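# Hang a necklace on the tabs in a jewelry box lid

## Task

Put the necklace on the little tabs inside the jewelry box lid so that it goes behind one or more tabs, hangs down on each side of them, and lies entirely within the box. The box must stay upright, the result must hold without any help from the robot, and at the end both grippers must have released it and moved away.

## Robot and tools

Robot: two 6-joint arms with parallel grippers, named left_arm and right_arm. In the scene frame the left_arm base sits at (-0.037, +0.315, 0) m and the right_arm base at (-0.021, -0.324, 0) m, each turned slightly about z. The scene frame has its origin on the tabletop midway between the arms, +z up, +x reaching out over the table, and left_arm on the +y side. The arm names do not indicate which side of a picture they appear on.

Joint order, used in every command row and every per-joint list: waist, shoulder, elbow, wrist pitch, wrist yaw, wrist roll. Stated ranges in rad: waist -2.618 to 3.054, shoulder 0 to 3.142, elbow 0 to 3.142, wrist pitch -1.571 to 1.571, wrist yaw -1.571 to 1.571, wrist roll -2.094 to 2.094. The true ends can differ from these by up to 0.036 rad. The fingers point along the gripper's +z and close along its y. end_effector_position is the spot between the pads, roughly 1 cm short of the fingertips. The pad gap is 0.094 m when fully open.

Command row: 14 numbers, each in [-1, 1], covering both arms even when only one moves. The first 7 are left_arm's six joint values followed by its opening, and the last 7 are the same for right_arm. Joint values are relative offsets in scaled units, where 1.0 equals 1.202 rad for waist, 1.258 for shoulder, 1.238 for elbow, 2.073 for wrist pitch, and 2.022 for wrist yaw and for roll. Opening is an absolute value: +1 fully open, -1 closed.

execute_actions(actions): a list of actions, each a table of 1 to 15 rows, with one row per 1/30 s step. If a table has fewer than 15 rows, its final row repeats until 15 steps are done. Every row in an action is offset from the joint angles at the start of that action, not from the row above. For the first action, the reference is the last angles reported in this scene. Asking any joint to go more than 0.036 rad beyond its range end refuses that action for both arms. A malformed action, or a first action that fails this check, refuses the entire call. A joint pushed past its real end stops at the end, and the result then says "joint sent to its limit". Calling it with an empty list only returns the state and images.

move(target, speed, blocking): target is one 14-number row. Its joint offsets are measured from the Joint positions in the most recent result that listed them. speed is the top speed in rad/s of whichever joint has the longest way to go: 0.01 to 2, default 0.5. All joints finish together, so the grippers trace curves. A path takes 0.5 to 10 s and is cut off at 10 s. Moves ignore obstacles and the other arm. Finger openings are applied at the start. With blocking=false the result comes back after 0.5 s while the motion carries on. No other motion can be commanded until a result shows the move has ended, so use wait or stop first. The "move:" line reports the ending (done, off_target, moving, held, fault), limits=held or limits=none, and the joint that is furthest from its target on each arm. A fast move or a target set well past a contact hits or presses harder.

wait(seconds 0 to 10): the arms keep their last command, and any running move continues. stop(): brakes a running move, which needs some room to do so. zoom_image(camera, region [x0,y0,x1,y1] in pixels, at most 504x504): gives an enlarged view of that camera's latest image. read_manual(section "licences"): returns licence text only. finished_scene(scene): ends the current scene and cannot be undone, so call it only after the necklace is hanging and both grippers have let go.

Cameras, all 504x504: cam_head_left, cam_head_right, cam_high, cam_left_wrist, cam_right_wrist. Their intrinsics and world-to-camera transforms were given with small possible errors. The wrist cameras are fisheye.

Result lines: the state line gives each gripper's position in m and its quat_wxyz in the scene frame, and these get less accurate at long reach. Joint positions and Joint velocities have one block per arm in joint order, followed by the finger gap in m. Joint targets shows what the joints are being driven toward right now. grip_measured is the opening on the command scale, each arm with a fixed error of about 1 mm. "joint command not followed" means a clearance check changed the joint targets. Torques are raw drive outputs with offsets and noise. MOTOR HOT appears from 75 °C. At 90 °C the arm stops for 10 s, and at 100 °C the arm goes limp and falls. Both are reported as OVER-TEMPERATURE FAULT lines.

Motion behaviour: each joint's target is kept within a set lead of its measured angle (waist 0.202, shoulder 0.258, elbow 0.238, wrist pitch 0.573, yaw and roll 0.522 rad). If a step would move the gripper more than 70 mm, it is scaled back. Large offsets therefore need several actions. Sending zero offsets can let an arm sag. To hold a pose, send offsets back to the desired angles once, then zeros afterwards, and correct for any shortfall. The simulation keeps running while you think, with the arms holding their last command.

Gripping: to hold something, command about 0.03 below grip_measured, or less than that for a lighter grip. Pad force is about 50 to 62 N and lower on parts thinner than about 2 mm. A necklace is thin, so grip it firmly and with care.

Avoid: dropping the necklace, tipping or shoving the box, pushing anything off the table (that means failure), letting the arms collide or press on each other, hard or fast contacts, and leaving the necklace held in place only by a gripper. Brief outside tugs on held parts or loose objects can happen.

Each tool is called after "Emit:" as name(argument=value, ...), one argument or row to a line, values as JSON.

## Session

Emit:
execute_actions(
  actions=[],
)

Scene clock: 0.00 s.
left_arm: end_effector_position=(+0.0386, -0.0623, +0.3684) grip_measured=+1.000 end_effector_quat_wxyz=(+0.742, +0.428, +0.514, -0.054) | right_arm: end_effector_position=(+0.2097, -0.1424, +0.2950) grip_measured=+1.000 end_effector_quat_wxyz=(+0.456, -0.390, +0.799, -0.037)
Joint names: [waist, shoulder, elbow, wrist pitch, wrist yaw, wrist roll]
Joint positions: left_arm=[-1.953  1.264  0.886  0.575 -1.001  0.789  0.094] | right_arm=[ 0.738  0.998  1.181 -0.883  0.442 -0.19   0.094]
Joint velocities: left_arm=[-0.002  0.002  0.002  0.022  0.022  0.007  0.   ] | right_arm=[ 0.002 -0.002 -0.002 -0.051  0.022  0.022  0.   ]
Joint torques (N m, as the arm reports them, + toward a larger angle): no reading
Joint targets: left_arm=[-1.953 1.258 0.890 0.569 -0.999 0.785] | right_arm=[0.738 0.992 1.188 -0.886 0.444 -0.186]
camera_calibration (this result's frames):
cam_left_wrist: T_world_to_cam=[[-0.65459, -0.60452, -0.453946, 0.145179], [-0.143881, 0.689118, -0.710222, 0.342788], [0.742165, -0.39959, -0.538069, 0.246769], [0, 0, 0, 1]] pos_world=[-0.0387895, -0.0498518, 0.442138]
cam_right_wrist: T_world_to_cam=[[0.661615, -0.477163, 0.57843, -0.37238], [-0.481636, -0.861659, -0.159906, 0.0776821], [0.57471, -0.172797, -0.799906, 0.186686], [0, 0, 0, 1]] pos_world=[0.176496, -0.0784919, 0.377149]

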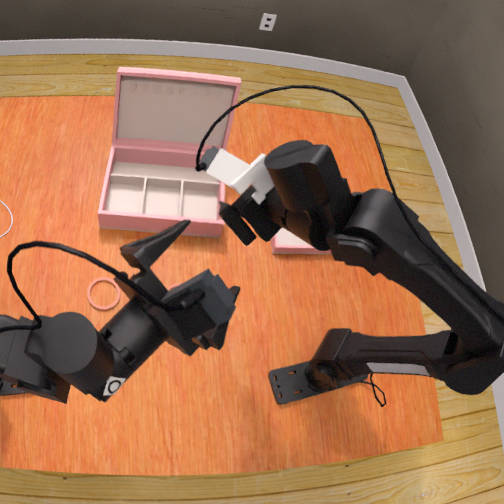

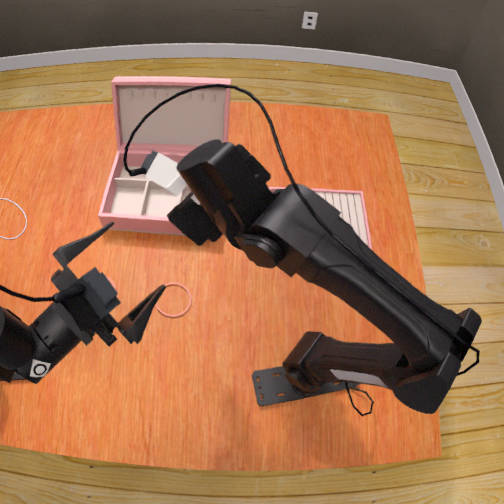

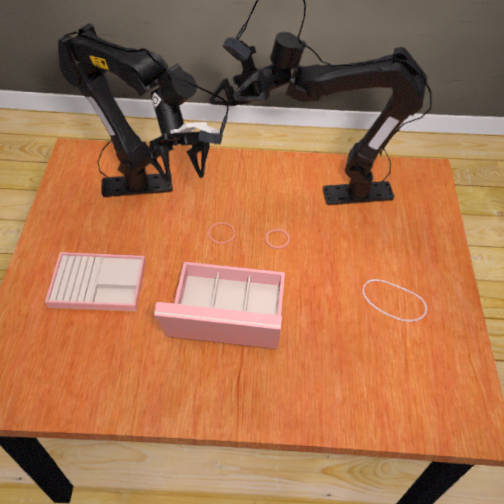

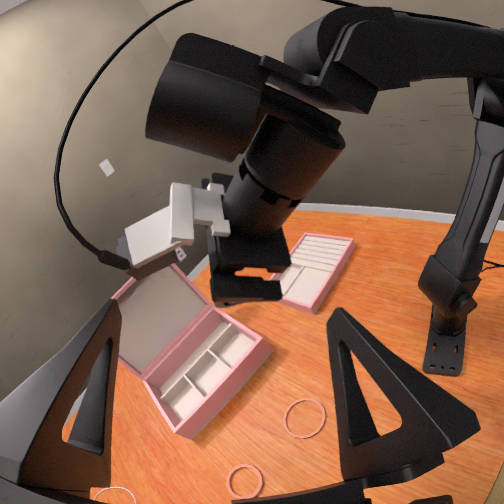

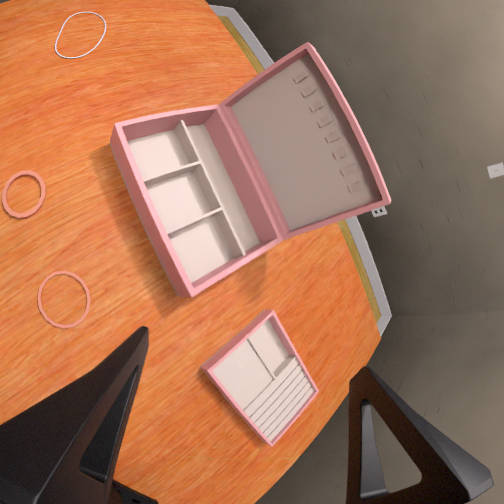

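Emit:
move(
  target=[0.7,0,0.3,-0.4,0,-0.4,-0.4,-0.6,-0.4,-0.53,0.4,-0.22,0.094,1],
  speed=0.8,
)

Scene clock: 10.30 s.
left_arm: end_effector_position=(+0.2902, +0.1221, +0.3793) grip_measured=-0.398 end_effector_quat_wxyz=(+0.650, +0.051, +0.753, +0.092) | right_arm: end_effector_position=(+0.2551, -0.2638, +0.3065) grip_measured=+1.000 end_effector_quat_wxyz=(+0.691, -0.078, +0.715, +0.071)
Joint names: [waist, shoulder, elbow, wrist pitch, wrist yaw, wrist roll]
Joint positions: left_arm=[-1.116  1.264  1.23  -0.225 -1.001 -0.011  0.028] | right_arm=[ 0.026  0.517  0.542 -0.06   0.005 -0.006  0.094]
Joint velocities: left_arm=[-0.002  0.002  0.012  0.037 -0.022  0.022 -0.001] | right_arm=[-0.007 -0.007 -0.002  0.007 -0.022 -0.051  0.   ]
Joint torques (N m, as the arm reports them, + toward a larger angle): left_arm=[ 0.42 -4.81 11.16  1.68 -0.16 -0.1 ] | right_arm=[-0.79 -0.77  4.63  1.39 -0.06  0.07]
Joint targets: left_arm=[-1.111 1.264 1.257 -0.254 -1.001 -0.020] | right_arm=[0.017 0.495 0.525 -0.054 -0.003 0.001]
move: off_target (left_arm, right_arm); limits=none; left_arm: farthest joint: the wrist pitch, 0.029 radians from its target (0.829 radians at the start); right_arm: farthest joint: the shoulder, 0.022 radians from its target (0.503 radians at the start)
camera_calibration (this result's frames):
cam_left_wrist: T_world_to_cam=[[-0.030984, -0.998852, -0.0365396, 0.135123], [-0.756758, 0.0473248, -0.65198, 0.493866], [0.652961, 0.00745069, -0.757355, 0.198911], [0, 0, 0, 1]] pos_world=[0.248043, 0.110114, 0.477575]
cam_right_wrist: T_world_to_cam=[[0.232382, -0.931066, 0.281272, -0.386132], [-0.490523, -0.361907, -0.792723, 0.324818], [0.839872, 0.0462442, -0.54081, 0.0595272], [0, 0, 0, 1]] pos_world=[0.199066, -0.244713, 0.398292]

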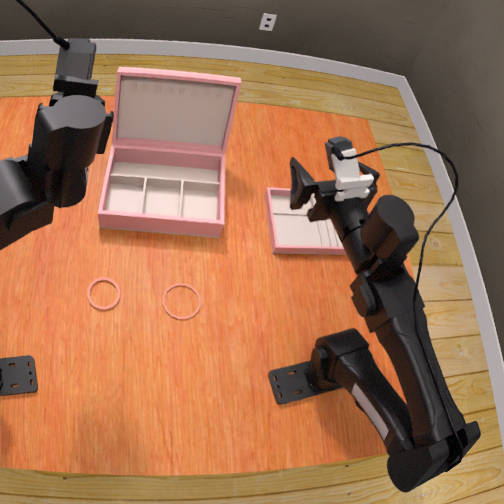

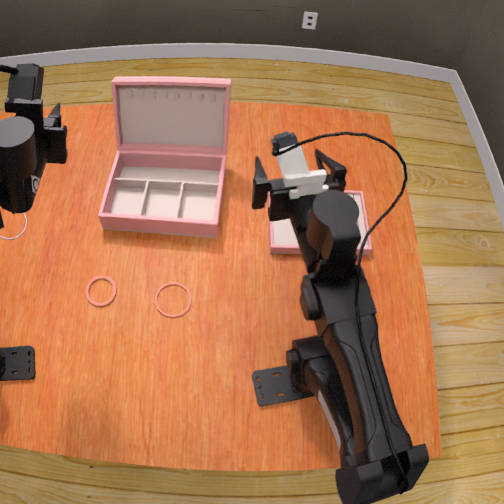

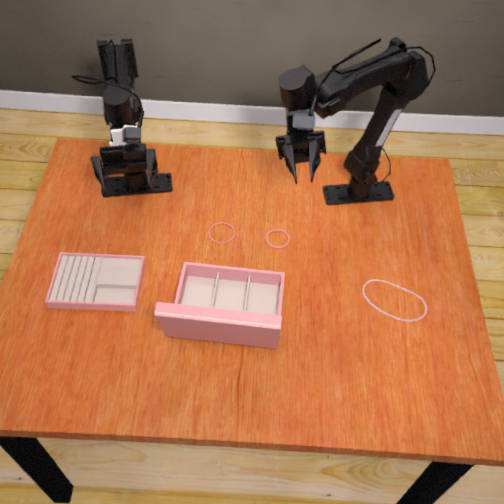

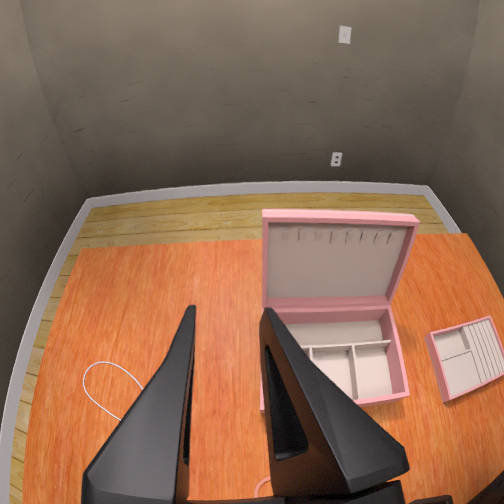

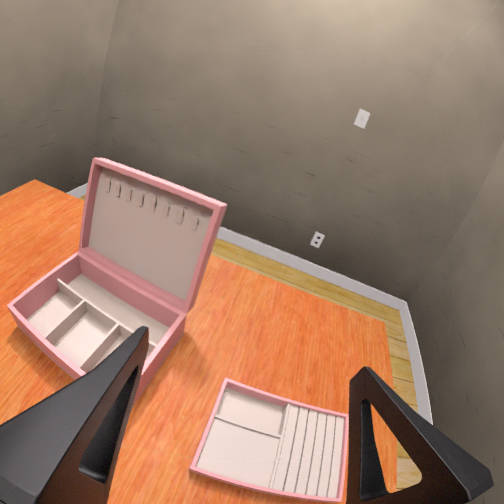

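Emit:
move(
  target=[0.95,0.77,0.518,-0.468,0.497,-0.55,-0.4,0,0,0,0,0,0,1],
  speed=0.6,
)

Scene clock: 17.53 s.
left_arm: end_effector_position=(+0.3851, +0.4044, +0.0393) grip_measured=-0.398 end_effector_quat_wxyz=(+0.000, -0.614, +0.789, -0.000) | right_arm: end_effector_position=(+0.2550, -0.2637, +0.3066) grip_measured=+1.000 end_effector_quat_wxyz=(+0.691, -0.078, +0.715, +0.071)
Joint names: [waist, shoulder, elbow, wrist pitch, wrist yaw, wrist roll]
Joint positions: left_arm=[ 0.033  2.232  1.835 -1.173  0.    -1.115  0.028] | right_arm=[ 0.026  0.517  0.542 -0.06   0.004 -0.006  0.094]
Joint velocities: left_arm=[0.007 0.017 0.012 0.066 0.022 0.022 0.002] | right_arm=[-0.002  0.012  0.002 -0.037  0.037 -0.007  0.   ]
Joint torques (N m, as the arm reports them, + toward a larger angle): left_arm=[ -0.53 -13.9   10.63   0.2    0.01  -0.04] | right_arm=[-0.01  0.78  5.75  1.35  0.01 -0.01]
Joint targets: left_arm=[0.025 2.232 1.871 -1.195 0.004 -1.123] | right_arm=[0.026 0.517 0.542 -0.060 0.005 -0.006]
move: off_target (left_arm); limits=none; left_arm: farthest joint: the elbow, 0.036 radians from its target (0.642 radians at the start); right_arm: farthest joint: the wrist yaw, 0.001 radians from its target (0.001 radians at the start)
camera_calibration (this result's frames):
cam_left_wrist: T_world_to_cam=[[0.990843, -0.0904904, 0.100208, -0.358603], [-0.13413, -0.744708, 0.653773, 0.359878], [0.0154651, -0.661228, -0.750026, 0.39302], [0, 0, 0, 1]] pos_world=[0.397512, 0.495429, 0.0954319]
cam_right_wrist: T_world_to_cam=[[0.232633, -0.931004, 0.28127, -0.38614], [-0.490092, -0.362019, -0.792939, 0.324839], [0.840055, 0.0466156, -0.540495, 0.0595394], [0, 0, 0, 1]] pos_world=[0.199013, -0.244676, 0.398368]

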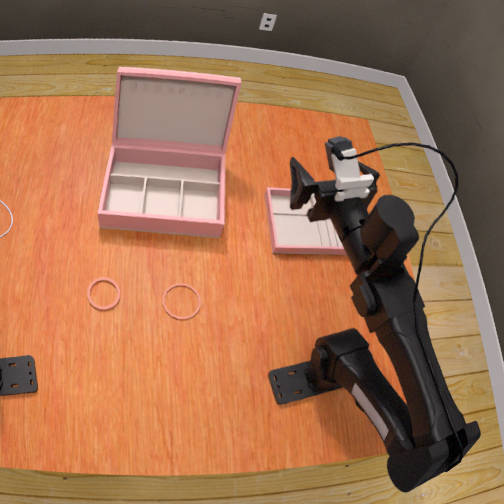

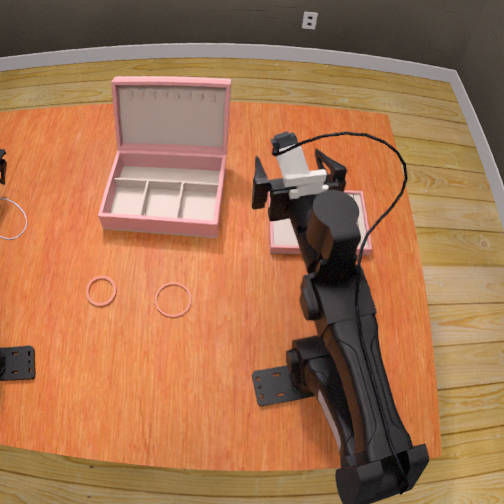

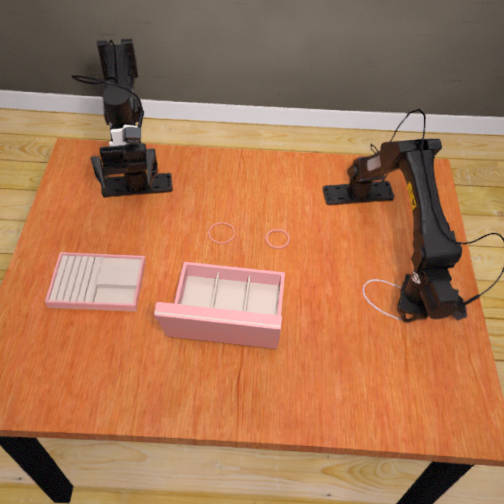

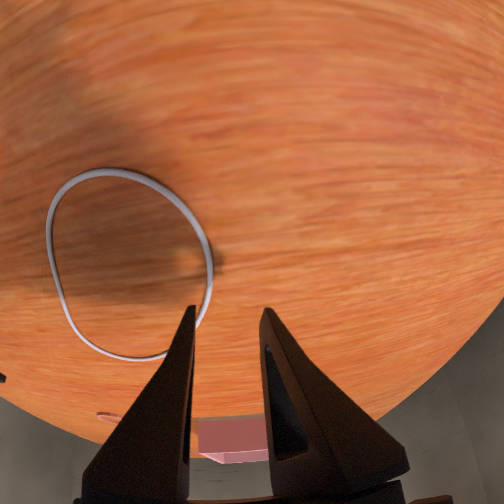

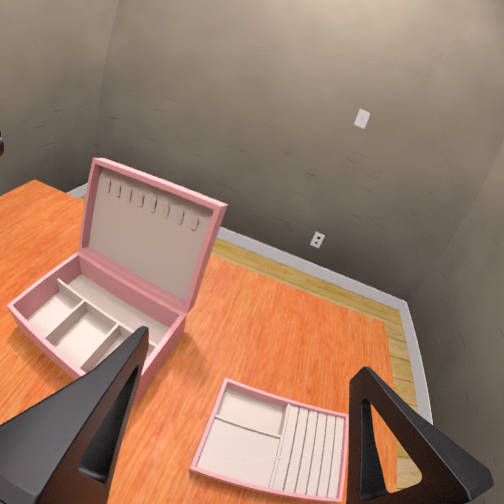

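Emit:
move(
  target=[0,-0.005,-0.103,0.052,0,0,-0.5,0,0,0,0,0,0,1],
  speed=0.15,
)

Emit:
move(
  target=[0,0.022,0,0,0,0,-0.6,0,0,0,0,0,0,1],
  speed=0.03,
)

Scene clock: 24.43 s.
left_arm: end_effector_position=(+0.3768, +0.4026, +0.0132) grip_measured=-0.498 end_effector_quat_wxyz=(-0.005, -0.614, +0.789, +0.002) | right_arm: end_effector_position=(+0.2550, -0.2637, +0.3066) grip_measured=+1.000 end_effector_quat_wxyz=(+0.691, -0.078, +0.715, +0.071)
Joint names: [waist, shoulder, elbow, wrist pitch, wrist yaw, wrist roll]
Joint positions: left_arm=[ 0.033  2.232  1.729 -1.079  0.001 -1.115  0.024] | right_arm=[ 0.026  0.517  0.542 -0.06   0.004 -0.006  0.094]
Joint velocities: left_arm=[-0.012  0.002  0.012 -0.022  0.022  0.022 -0.001] | right_arm=[-0.007 -0.022 -0.007  0.007  0.051  0.022  0.   ]
Joint torques (N m, as the arm reports them, + toward a larger angle): left_arm=[  0.05 -14.28   5.42   0.53  -0.02   0.03] | right_arm=[ 0.    0.79  5.75  1.35  0.01 -0.01]
Joint targets: left_arm=[0.033 2.225 1.707 -1.065 0.000 -1.115] | right_arm=[0.026 0.517 0.542 -0.060 0.004 -0.006]
move: off_target (left_arm); limits=none; left_arm: farthest joint: the elbow, 0.022 radians from its target (0.128 radians at the start); right_arm: farthest joint: the waist, 0.000 radians from its target (0.000 radians at the start)
camera_calibration (this result's frames):
cam_left_wrist: T_world_to_cam=[[0.992, -0.0894663, 0.0890648, -0.348624], [-0.126026, -0.742966, 0.657358, 0.370694], [0.00736072, -0.663323, -0.748297, 0.376217], [0, 0, 0, 1]] pos_world=[0.389783, 0.493777, 0.0688936]
cam_right_wrist: T_world_to_cam=[[0.232633, -0.931004, 0.28127, -0.38614], [-0.490092, -0.362019, -0.792939, 0.324839], [0.840055, 0.0466156, -0.540495, 0.0595394], [0, 0, 0, 1]] pos_world=[0.199013, -0.244676, 0.398368]

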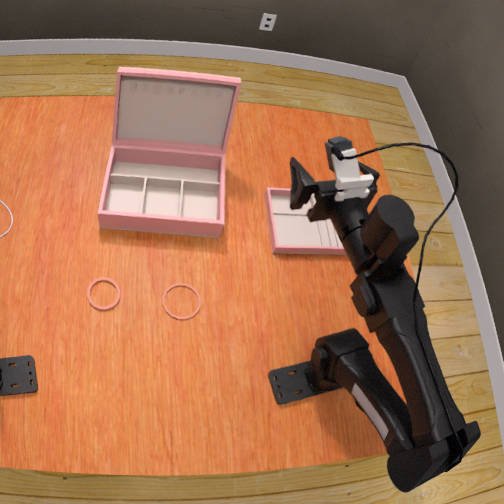

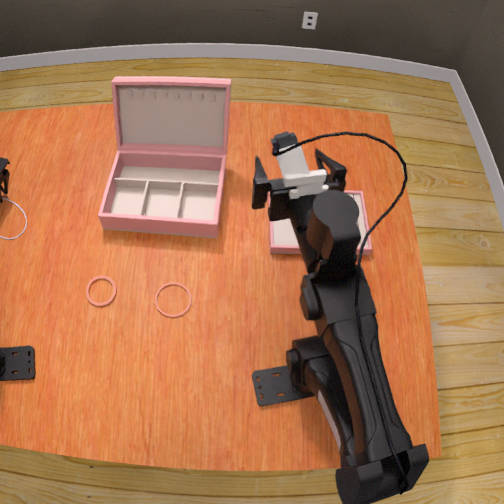

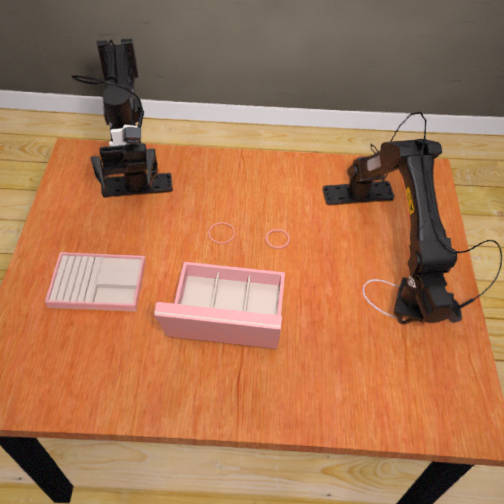

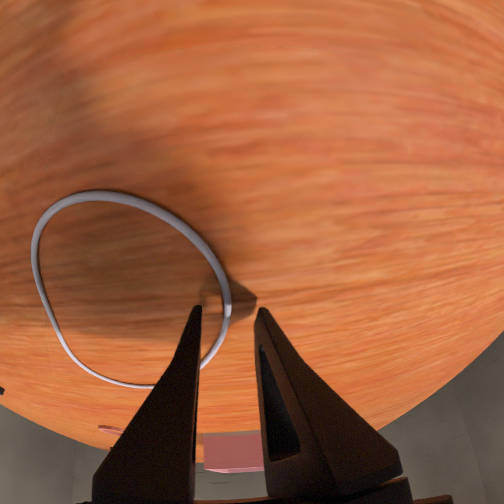

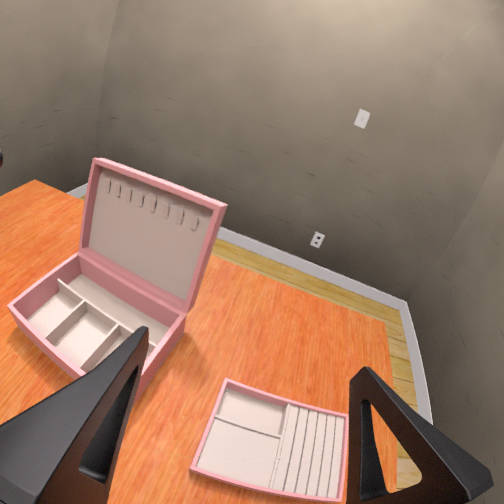

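Scene clock: 25.57 s.
left_arm: end_effector_position=(+0.3756, +0.4024, +0.0084) grip_measured=-0.598 end_effector_quat_wxyz=(-0.010, -0.614, +0.789, +0.005) | right_arm: end_effector_position=(+0.2550, -0.2637, +0.3066) grip_measured=+1.000 end_effector_quat_wxyz=(+0.691, -0.078, +0.715, +0.071)
Joint names: [waist, shoulder, elbow, wrist pitch, wrist yaw, wrist roll]
Joint positions: left_arm=[ 0.033  2.244  1.729 -1.079  0.001 -1.115  0.019] | right_arm=[ 0.026  0.517  0.542 -0.06   0.004 -0.006  0.094]
Joint velocities: left_arm=[-0.002 -0.002 -0.012 -0.007  0.022  0.007  0.001] | right_arm=[-0.007  0.007 -0.007 -0.081 -0.007 -0.022  0.   ]
Joint torques (N m, as the arm reports them, + toward a larger angle): left_arm=[  0.07 -12.37   7.24   0.38  -0.01   0.03] | right_arm=[ 0.    0.78  5.76  1.35  0.   -0.01]
Joint targets: left_arm=[0.033 2.259 1.729 -1.079 0.001 -1.115] | right_arm=[0.026 0.517 0.542 -0.060 0.004 -0.006]
move: done; limits=none; left_arm: farthest joint: the shoulder, 0.016 radians from its target (0.028 radians at the start); right_arm: farthest joint: the waist, 0.000 radians from its target (0.000 radians at the start)
camera_calibration (this result's frames):
cam_left_wrist: T_world_to_cam=[[0.992965, -0.0892628, 0.0777982, -0.347334], [-0.118401, -0.741358, 0.660582, 0.36993], [-0.0012891, -0.665147, -0.746712, 0.376462], [0, 0, 0, 1]] pos_world=[0.389176, 0.493649, 0.0637616]
cam_right_wrist: T_world_to_cam=[[0.232633, -0.931004, 0.28127, -0.38614], [-0.490092, -0.362019, -0.792939, 0.324839], [0.840055, 0.0466156, -0.540495, 0.0595394], [0, 0, 0, 1]] pos_world=[0.199013, -0.244676, 0.398368]

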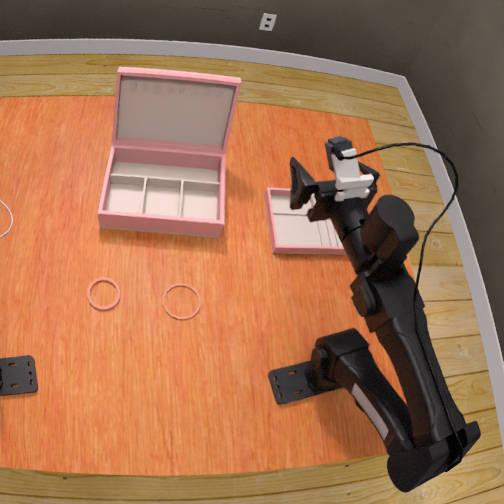

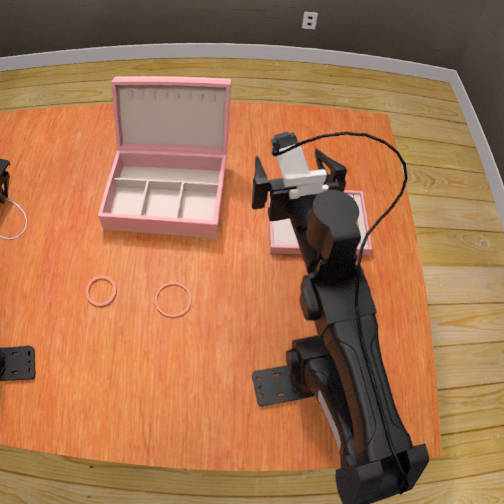

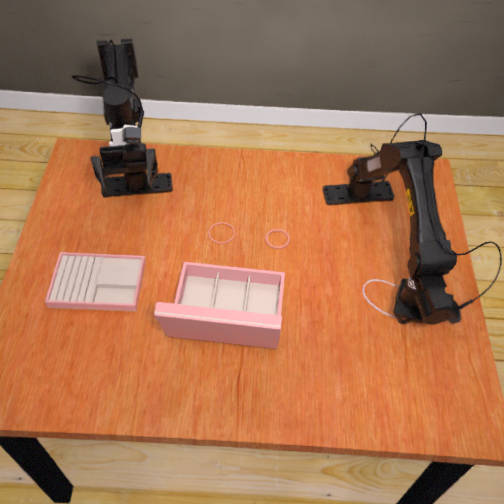

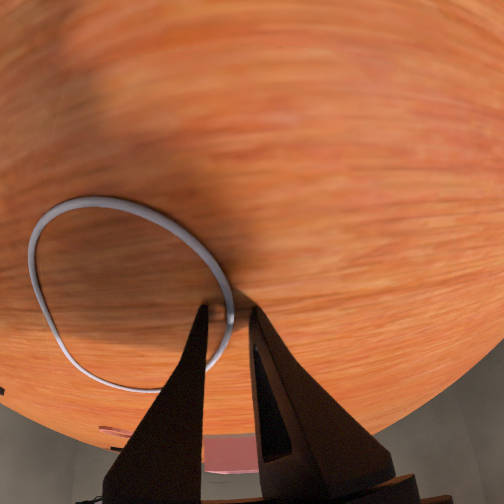

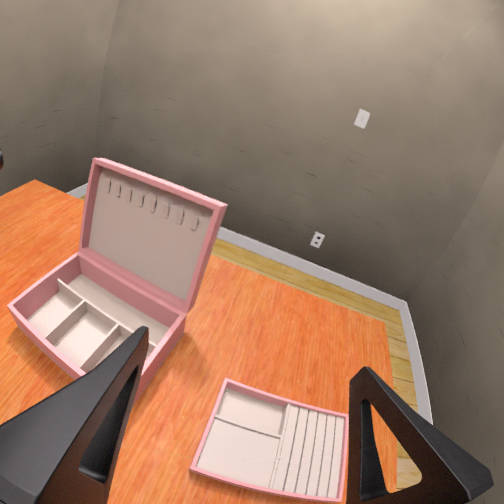

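Emit:
move(
  target=[0,0.004,0,0,0,0,-1,0,0,0,0,0,0,1],
)

Emit:
move(
  target=[-0.335,-0.693,-0.28,0.229,0,-0.224,-1,0,0,0,0,0,0,1],
  speed=0.35,
)

Scene clock: 30.10 s.
left_arm: end_effector_position=(+0.3756, +0.4024, +0.0084) grip_measured=-0.973 end_effector_quat_wxyz=(-0.010, -0.614, +0.789, +0.005) | right_arm: end_effector_position=(+0.2550, -0.2637, +0.3066) grip_measured=+1.000 end_effector_quat_wxyz=(+0.691, -0.078, +0.715, +0.071)
Joint names: [waist, shoulder, elbow, wrist pitch, wrist yaw, wrist roll]
Joint positions: left_arm=[ 0.033  2.244  1.729 -1.079  0.001 -1.115  0.001] | right_arm=[ 0.026  0.517  0.542 -0.06   0.004 -0.006  0.094]
Joint velocities: left_arm=[-0.012 -0.012 -0.002 -0.007  0.007 -0.007  0.   ] | right_arm=[-0.002 -0.012  0.002  0.007  0.007 -0.007  0.   ]
Joint torques (N m, as the arm reports them, + toward a larger angle): left_arm=[  0.07 -13.35   7.26   0.37  -0.01   0.02] | right_arm=[ 0.    0.78  5.76  1.35  0.   -0.01]
Joint targets: left_arm=[0.033 2.249 1.729 -1.079 0.001 -1.115] | right_arm=[0.026 0.517 0.542 -0.060 0.004 -0.006]
move: done; limits=none; left_arm: farthest joint: the shoulder, 0.006 radians from its target (0.006 radians at the start); right_arm: farthest joint: the waist, 0.000 radians from its target (0.000 radians at the start)
camera_calibration (this result's frames):
cam_left_wrist: T_world_to_cam=[[0.992965, -0.0892628, 0.0777982, -0.347334], [-0.118401, -0.741358, 0.660582, 0.36993], [-0.0012891, -0.665147, -0.746712, 0.376462], [0, 0, 0, 1]] pos_world=[0.389176, 0.493649, 0.0637616]
cam_right_wrist: T_world_to_cam=[[0.232633, -0.931004, 0.28127, -0.38614], [-0.490092, -0.362019, -0.792939, 0.324839], [0.840055, 0.0466156, -0.540495, 0.0595394], [0, 0, 0, 1]] pos_world=[0.199013, -0.244676, 0.398368]

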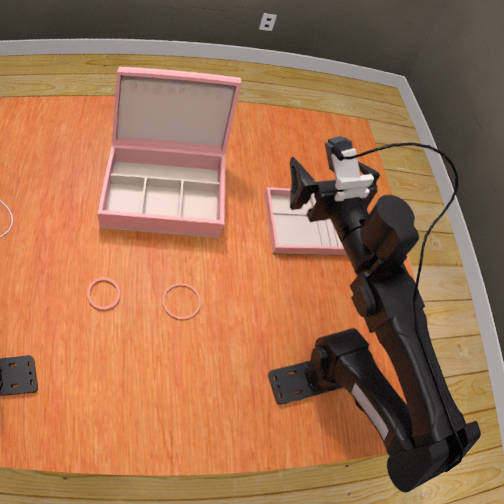

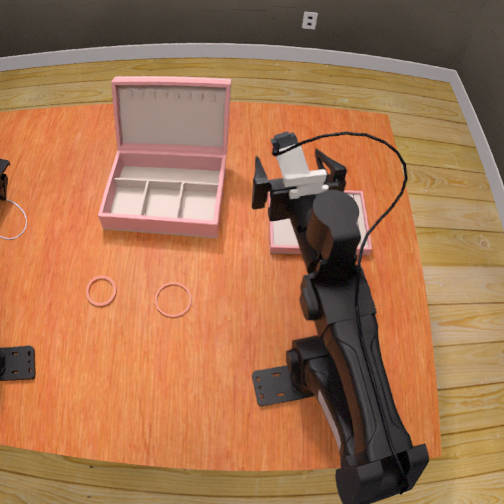

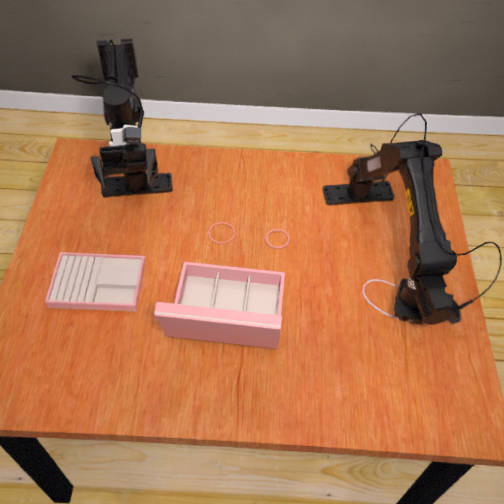

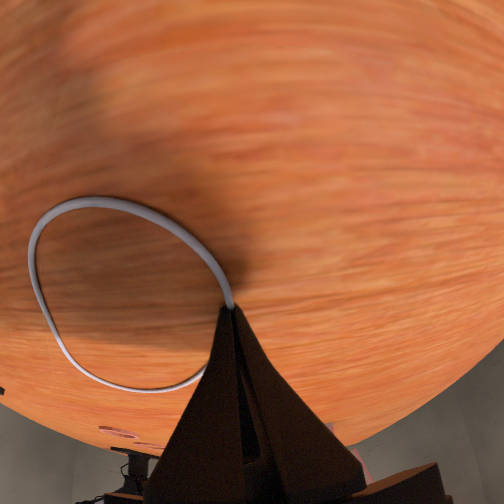

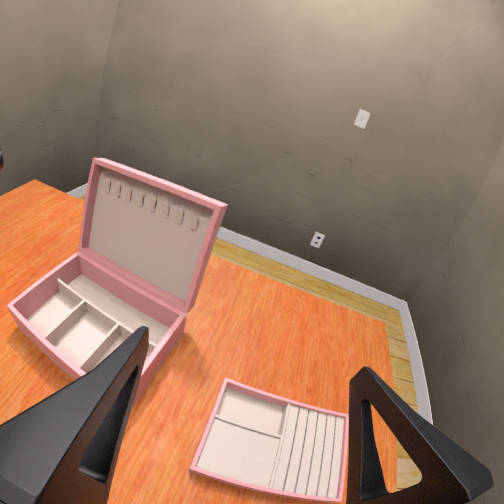

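Scene clock: 33.20 s.
left_arm: end_effector_position=(+0.3773, +0.2373, +0.3068) grip_measured=-0.974 end_effector_quat_wxyz=(+0.302, -0.561, +0.680, -0.364) | right_arm: end_effector_position=(+0.2550, -0.2637, +0.3066) grip_measured=+1.000 end_effector_quat_wxyz=(+0.691, -0.078, +0.715, +0.071)
Joint names: [waist, shoulder, elbow, wrist pitch, wrist yaw, wrist roll]
Joint positions: left_arm=[-0.361  1.383  1.408 -0.611  0.001 -1.567  0.001] | right_arm=[ 0.026  0.517  0.542 -0.06   0.004 -0.006  0.094]
Joint velocities: left_arm=[ 0.027 -0.017  0.012  0.022 -0.051  0.007  0.001] | right_arm=[-0.017 -0.002  0.002 -0.037  0.051  0.051  0.   ]
Joint torques (N m, as the arm reports them, + toward a larger angle): left_arm=[-0.52 -7.12  6.46  2.22 -0.02  0.  ] | right_arm=[ 0.    0.78  5.75  1.35  0.01 -0.01]
Joint targets: left_arm=[-0.370 1.372 1.382 -0.604 0.001 -1.568] | right_arm=[0.026 0.517 0.542 -0.060 0.004 -0.006]
move: off_target (left_arm); limits=none; left_arm: farthest joint: the elbow, 0.026 radians from its target (0.347 radians at the start); right_arm: farthest joint: the waist, 0.000 radians from its target (0.000 radians at the start)
camera_calibration (this result's frames):
cam_left_wrist: T_world_to_cam=[[0.481168, 0.0637453, 0.874308, -0.474519], [-0.648432, -0.645287, 0.403907, 0.306532], [0.589927, -0.761276, -0.269157, 0.142711], [0, 0, 0, 1]] pos_world=[0.342899, 0.336692, 0.329477]
cam_right_wrist: T_world_to_cam=[[0.232633, -0.931004, 0.28127, -0.38614], [-0.490092, -0.362019, -0.792939, 0.324839], [0.840055, 0.0466156, -0.540495, 0.0595394], [0, 0, 0, 1]] pos_world=[0.199013, -0.244676, 0.398368]

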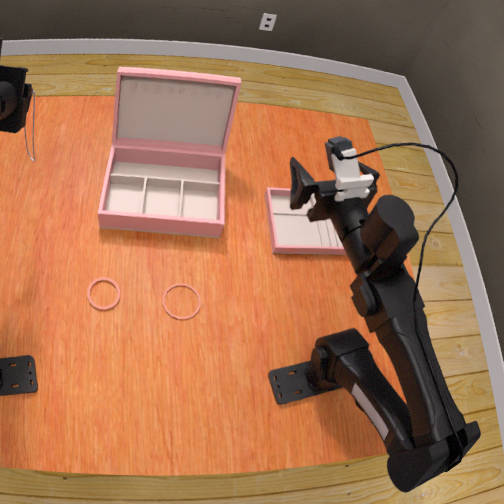

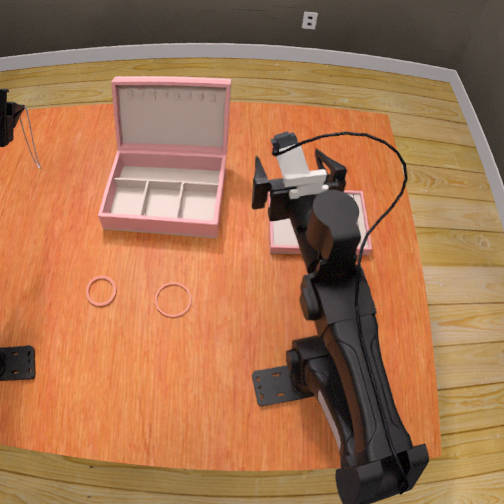

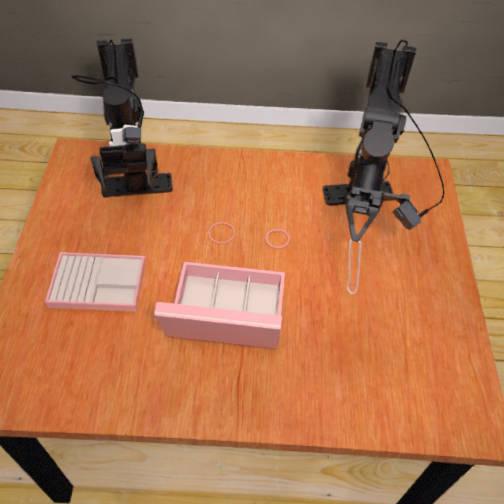

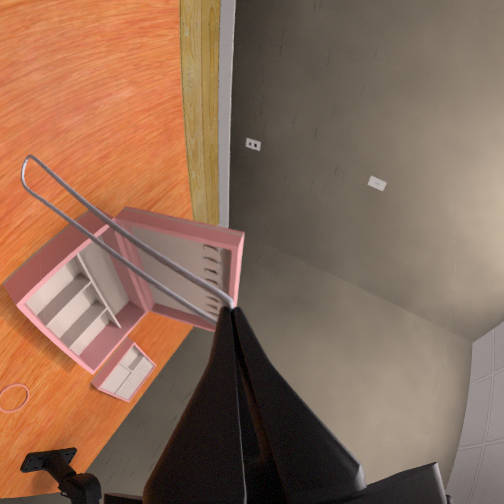

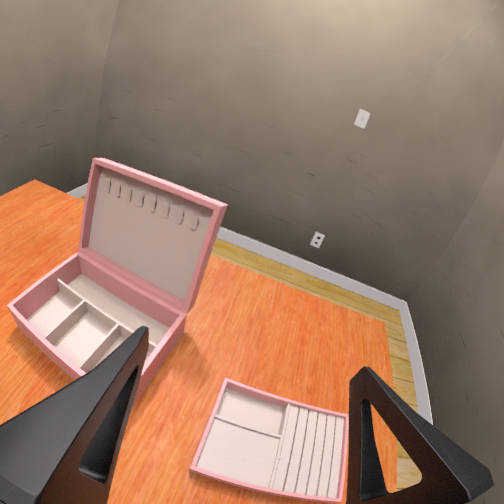

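Emit:
move(
  target=[-0.434,0.479,0.394,0.005,-0.283,-0.215,-1,0,0,0,0,0,0,1],
  speed=0.22,
)

Emit:
move(
  target=[0.058,0.139,0.146,0.026,0.018,0,-1,0,0,0,0,0,0,1],
  speed=0.12,
)

Emit:
zoom_image(
  camera="cam_left_wrist",
  region=[130,150,330,350],
)

Scene clock: 44.53 s.
left_arm: end_effector_position=(+0.4378, +0.0344, +0.2474) grip_measured=-0.974 end_effector_quat_wxyz=(+0.327, -0.618, +0.630, -0.338) | right_arm: end_effector_position=(+0.2550, -0.2637, +0.3066) grip_measured=+1.000 end_effector_quat_wxyz=(+0.691, -0.078, +0.715, +0.071)
Joint names: [waist, shoulder, elbow, wrist pitch, wrist yaw, wrist roll]
Joint positions: left_arm=[-0.88   1.978  1.863 -0.598 -0.549 -2.     0.001] | right_arm=[ 0.026  0.517  0.542 -0.06   0.004 -0.006  0.094]
Joint velocities: left_arm=[-0.002 -0.022  0.012  0.022  0.022 -0.037  0.   ] | right_arm=[-0.022 -0.007 -0.002 -0.037  0.022 -0.066  0.   ]
Joint torques (N m, as the arm reports them, + toward a larger angle): left_arm=[ -0.17 -12.04  11.66   1.9   -0.46   0.01] | right_arm=[ 0.    0.78  5.76  1.35  0.01 -0.01]
Joint targets: left_arm=[-0.883 1.985 1.896 -0.600 -0.571 -2.002] | right_arm=[0.026 0.517 0.542 -0.060 0.004 -0.006]
move: off_target (left_arm); limits=none; left_arm: farthest joint: the elbow, 0.032 radians from its target (0.488 radians at the start); right_arm: farthest joint: the waist, 0.000 radians from its target (0.000 radians at the start)
camera_calibration (this result's frames):
cam_left_wrist: T_world_to_cam=[[0.468966, 0.150522, 0.870295, -0.435501], [-0.528915, -0.741282, 0.413219, 0.18757], [0.707333, -0.654098, -0.268023, -0.118779], [0, 0, 0, 1]] pos_world=[0.38746, 0.126901, 0.269672]
cam_right_wrist: T_world_to_cam=[[0.232633, -0.931004, 0.28127, -0.38614], [-0.490092, -0.362019, -0.792939, 0.324839], [0.840055, 0.0466156, -0.540495, 0.0595394], [0, 0, 0, 1]] pos_world=[0.199013, -0.244676, 0.398368]

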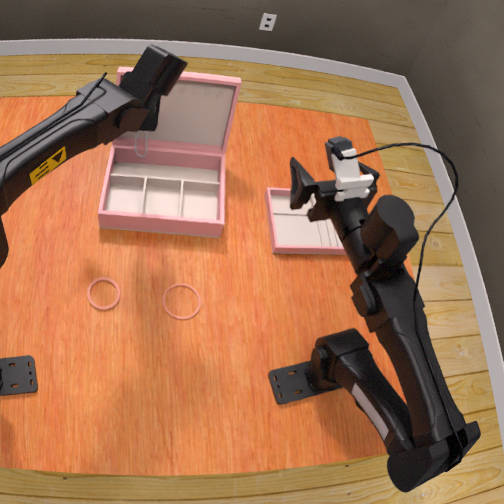

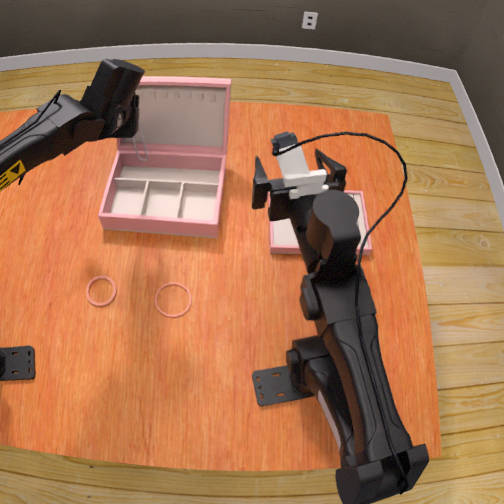

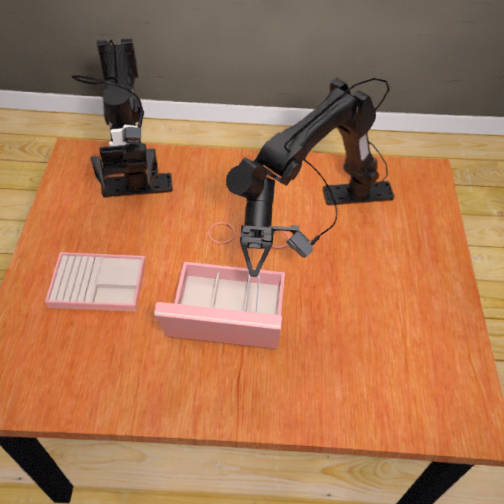

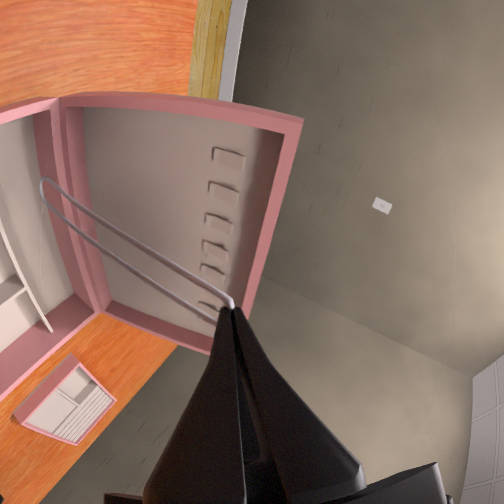

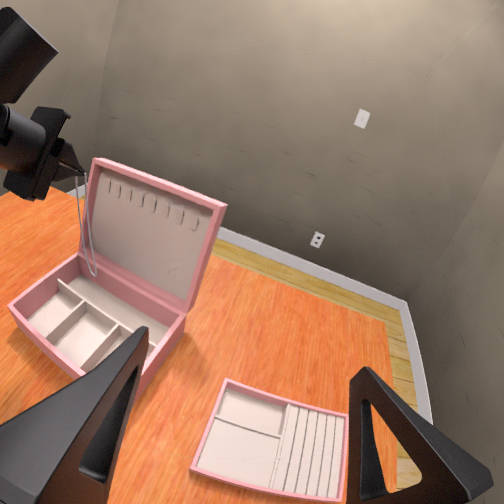

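Scene clock: 46.37 s.
left_arm: end_effector_position=(+0.4882, +0.0320, +0.2285) grip_measured=-0.974 end_effector_quat_wxyz=(+0.326, -0.633, +0.609, -0.350) | right_arm: end_effector_position=(+0.2550, -0.2637, +0.3066) grip_measured=+1.000 end_effector_quat_wxyz=(+0.691, -0.078, +0.715, +0.071)
Joint names: [waist, shoulder, elbow, wrist pitch, wrist yaw, wrist roll]
Joint positions: left_arm=[-0.818  2.141  2.013 -0.545 -0.515 -2.     0.001] | right_arm=[ 0.026  0.517  0.542 -0.06   0.004 -0.006  0.094]
Joint velocities: left_arm=[ 0.007  0.007  0.012 -0.051 -0.022  0.007 -0.   ] | right_arm=[-0.027  0.012 -0.017 -0.066 -0.022 -0.007  0.   ]
Joint torques (N m, as the arm reports them, + toward a larger angle): left_arm=[  0.66 -13.44  11.55   1.96  -0.18   0.02] | right_arm=[ 0.    0.78  5.76  1.35  0.01 -0.01]
Joint targets: left_arm=[-0.810 2.153 2.044 -0.544 -0.513 -2.000] | right_arm=[0.026 0.517 0.542 -0.060 0.004 -0.006]
move: off_target (left_arm); limits=none; left_arm: farthest joint: the elbow, 0.030 radians from its target (0.180 radians at the start); right_arm: farthest joint: the waist, 0.000 radians from its target (0.000 radians at the start)
camera_calibration (this result's frames):
cam_left_wrist: T_world_to_cam=[[0.448049, 0.202597, 0.870751, -0.433812], [-0.509899, -0.742121, 0.435039, 0.206019], [0.73434, -0.638913, -0.229203, -0.183562], [0, 0, 0, 1]] pos_world=[0.434215, 0.1235, 0.246043]
cam_right_wrist: T_world_to_cam=[[0.232633, -0.931004, 0.28127, -0.38614], [-0.490092, -0.362019, -0.792939, 0.324839], [0.840055, 0.0466156, -0.540495, 0.0595394], [0, 0, 0, 1]] pos_world=[0.199013, -0.244676, 0.398368]

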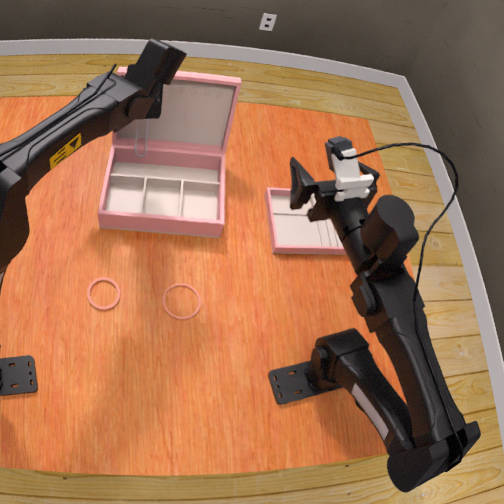

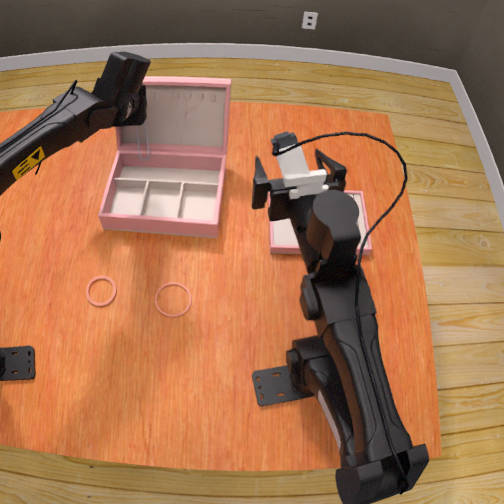

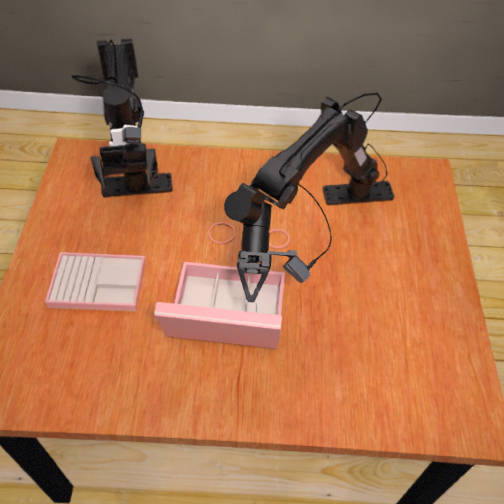

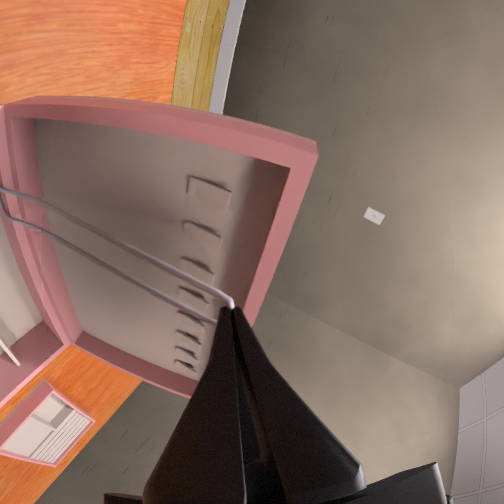

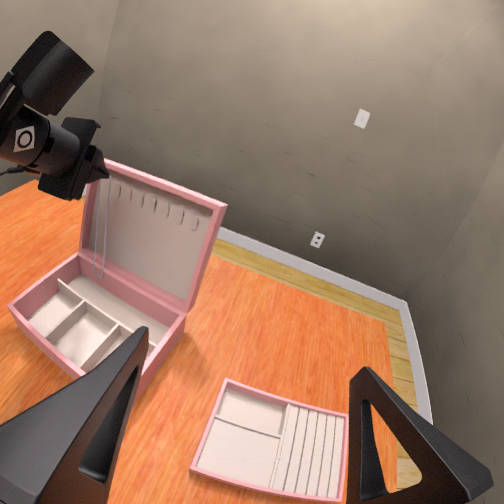

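Region (130, 150, 330, 350) of cam_left_wrist's 504x504 image, scaled by 2.520, with more detail than that image has.

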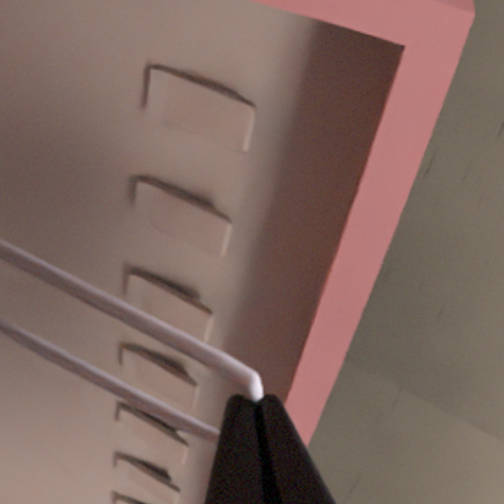

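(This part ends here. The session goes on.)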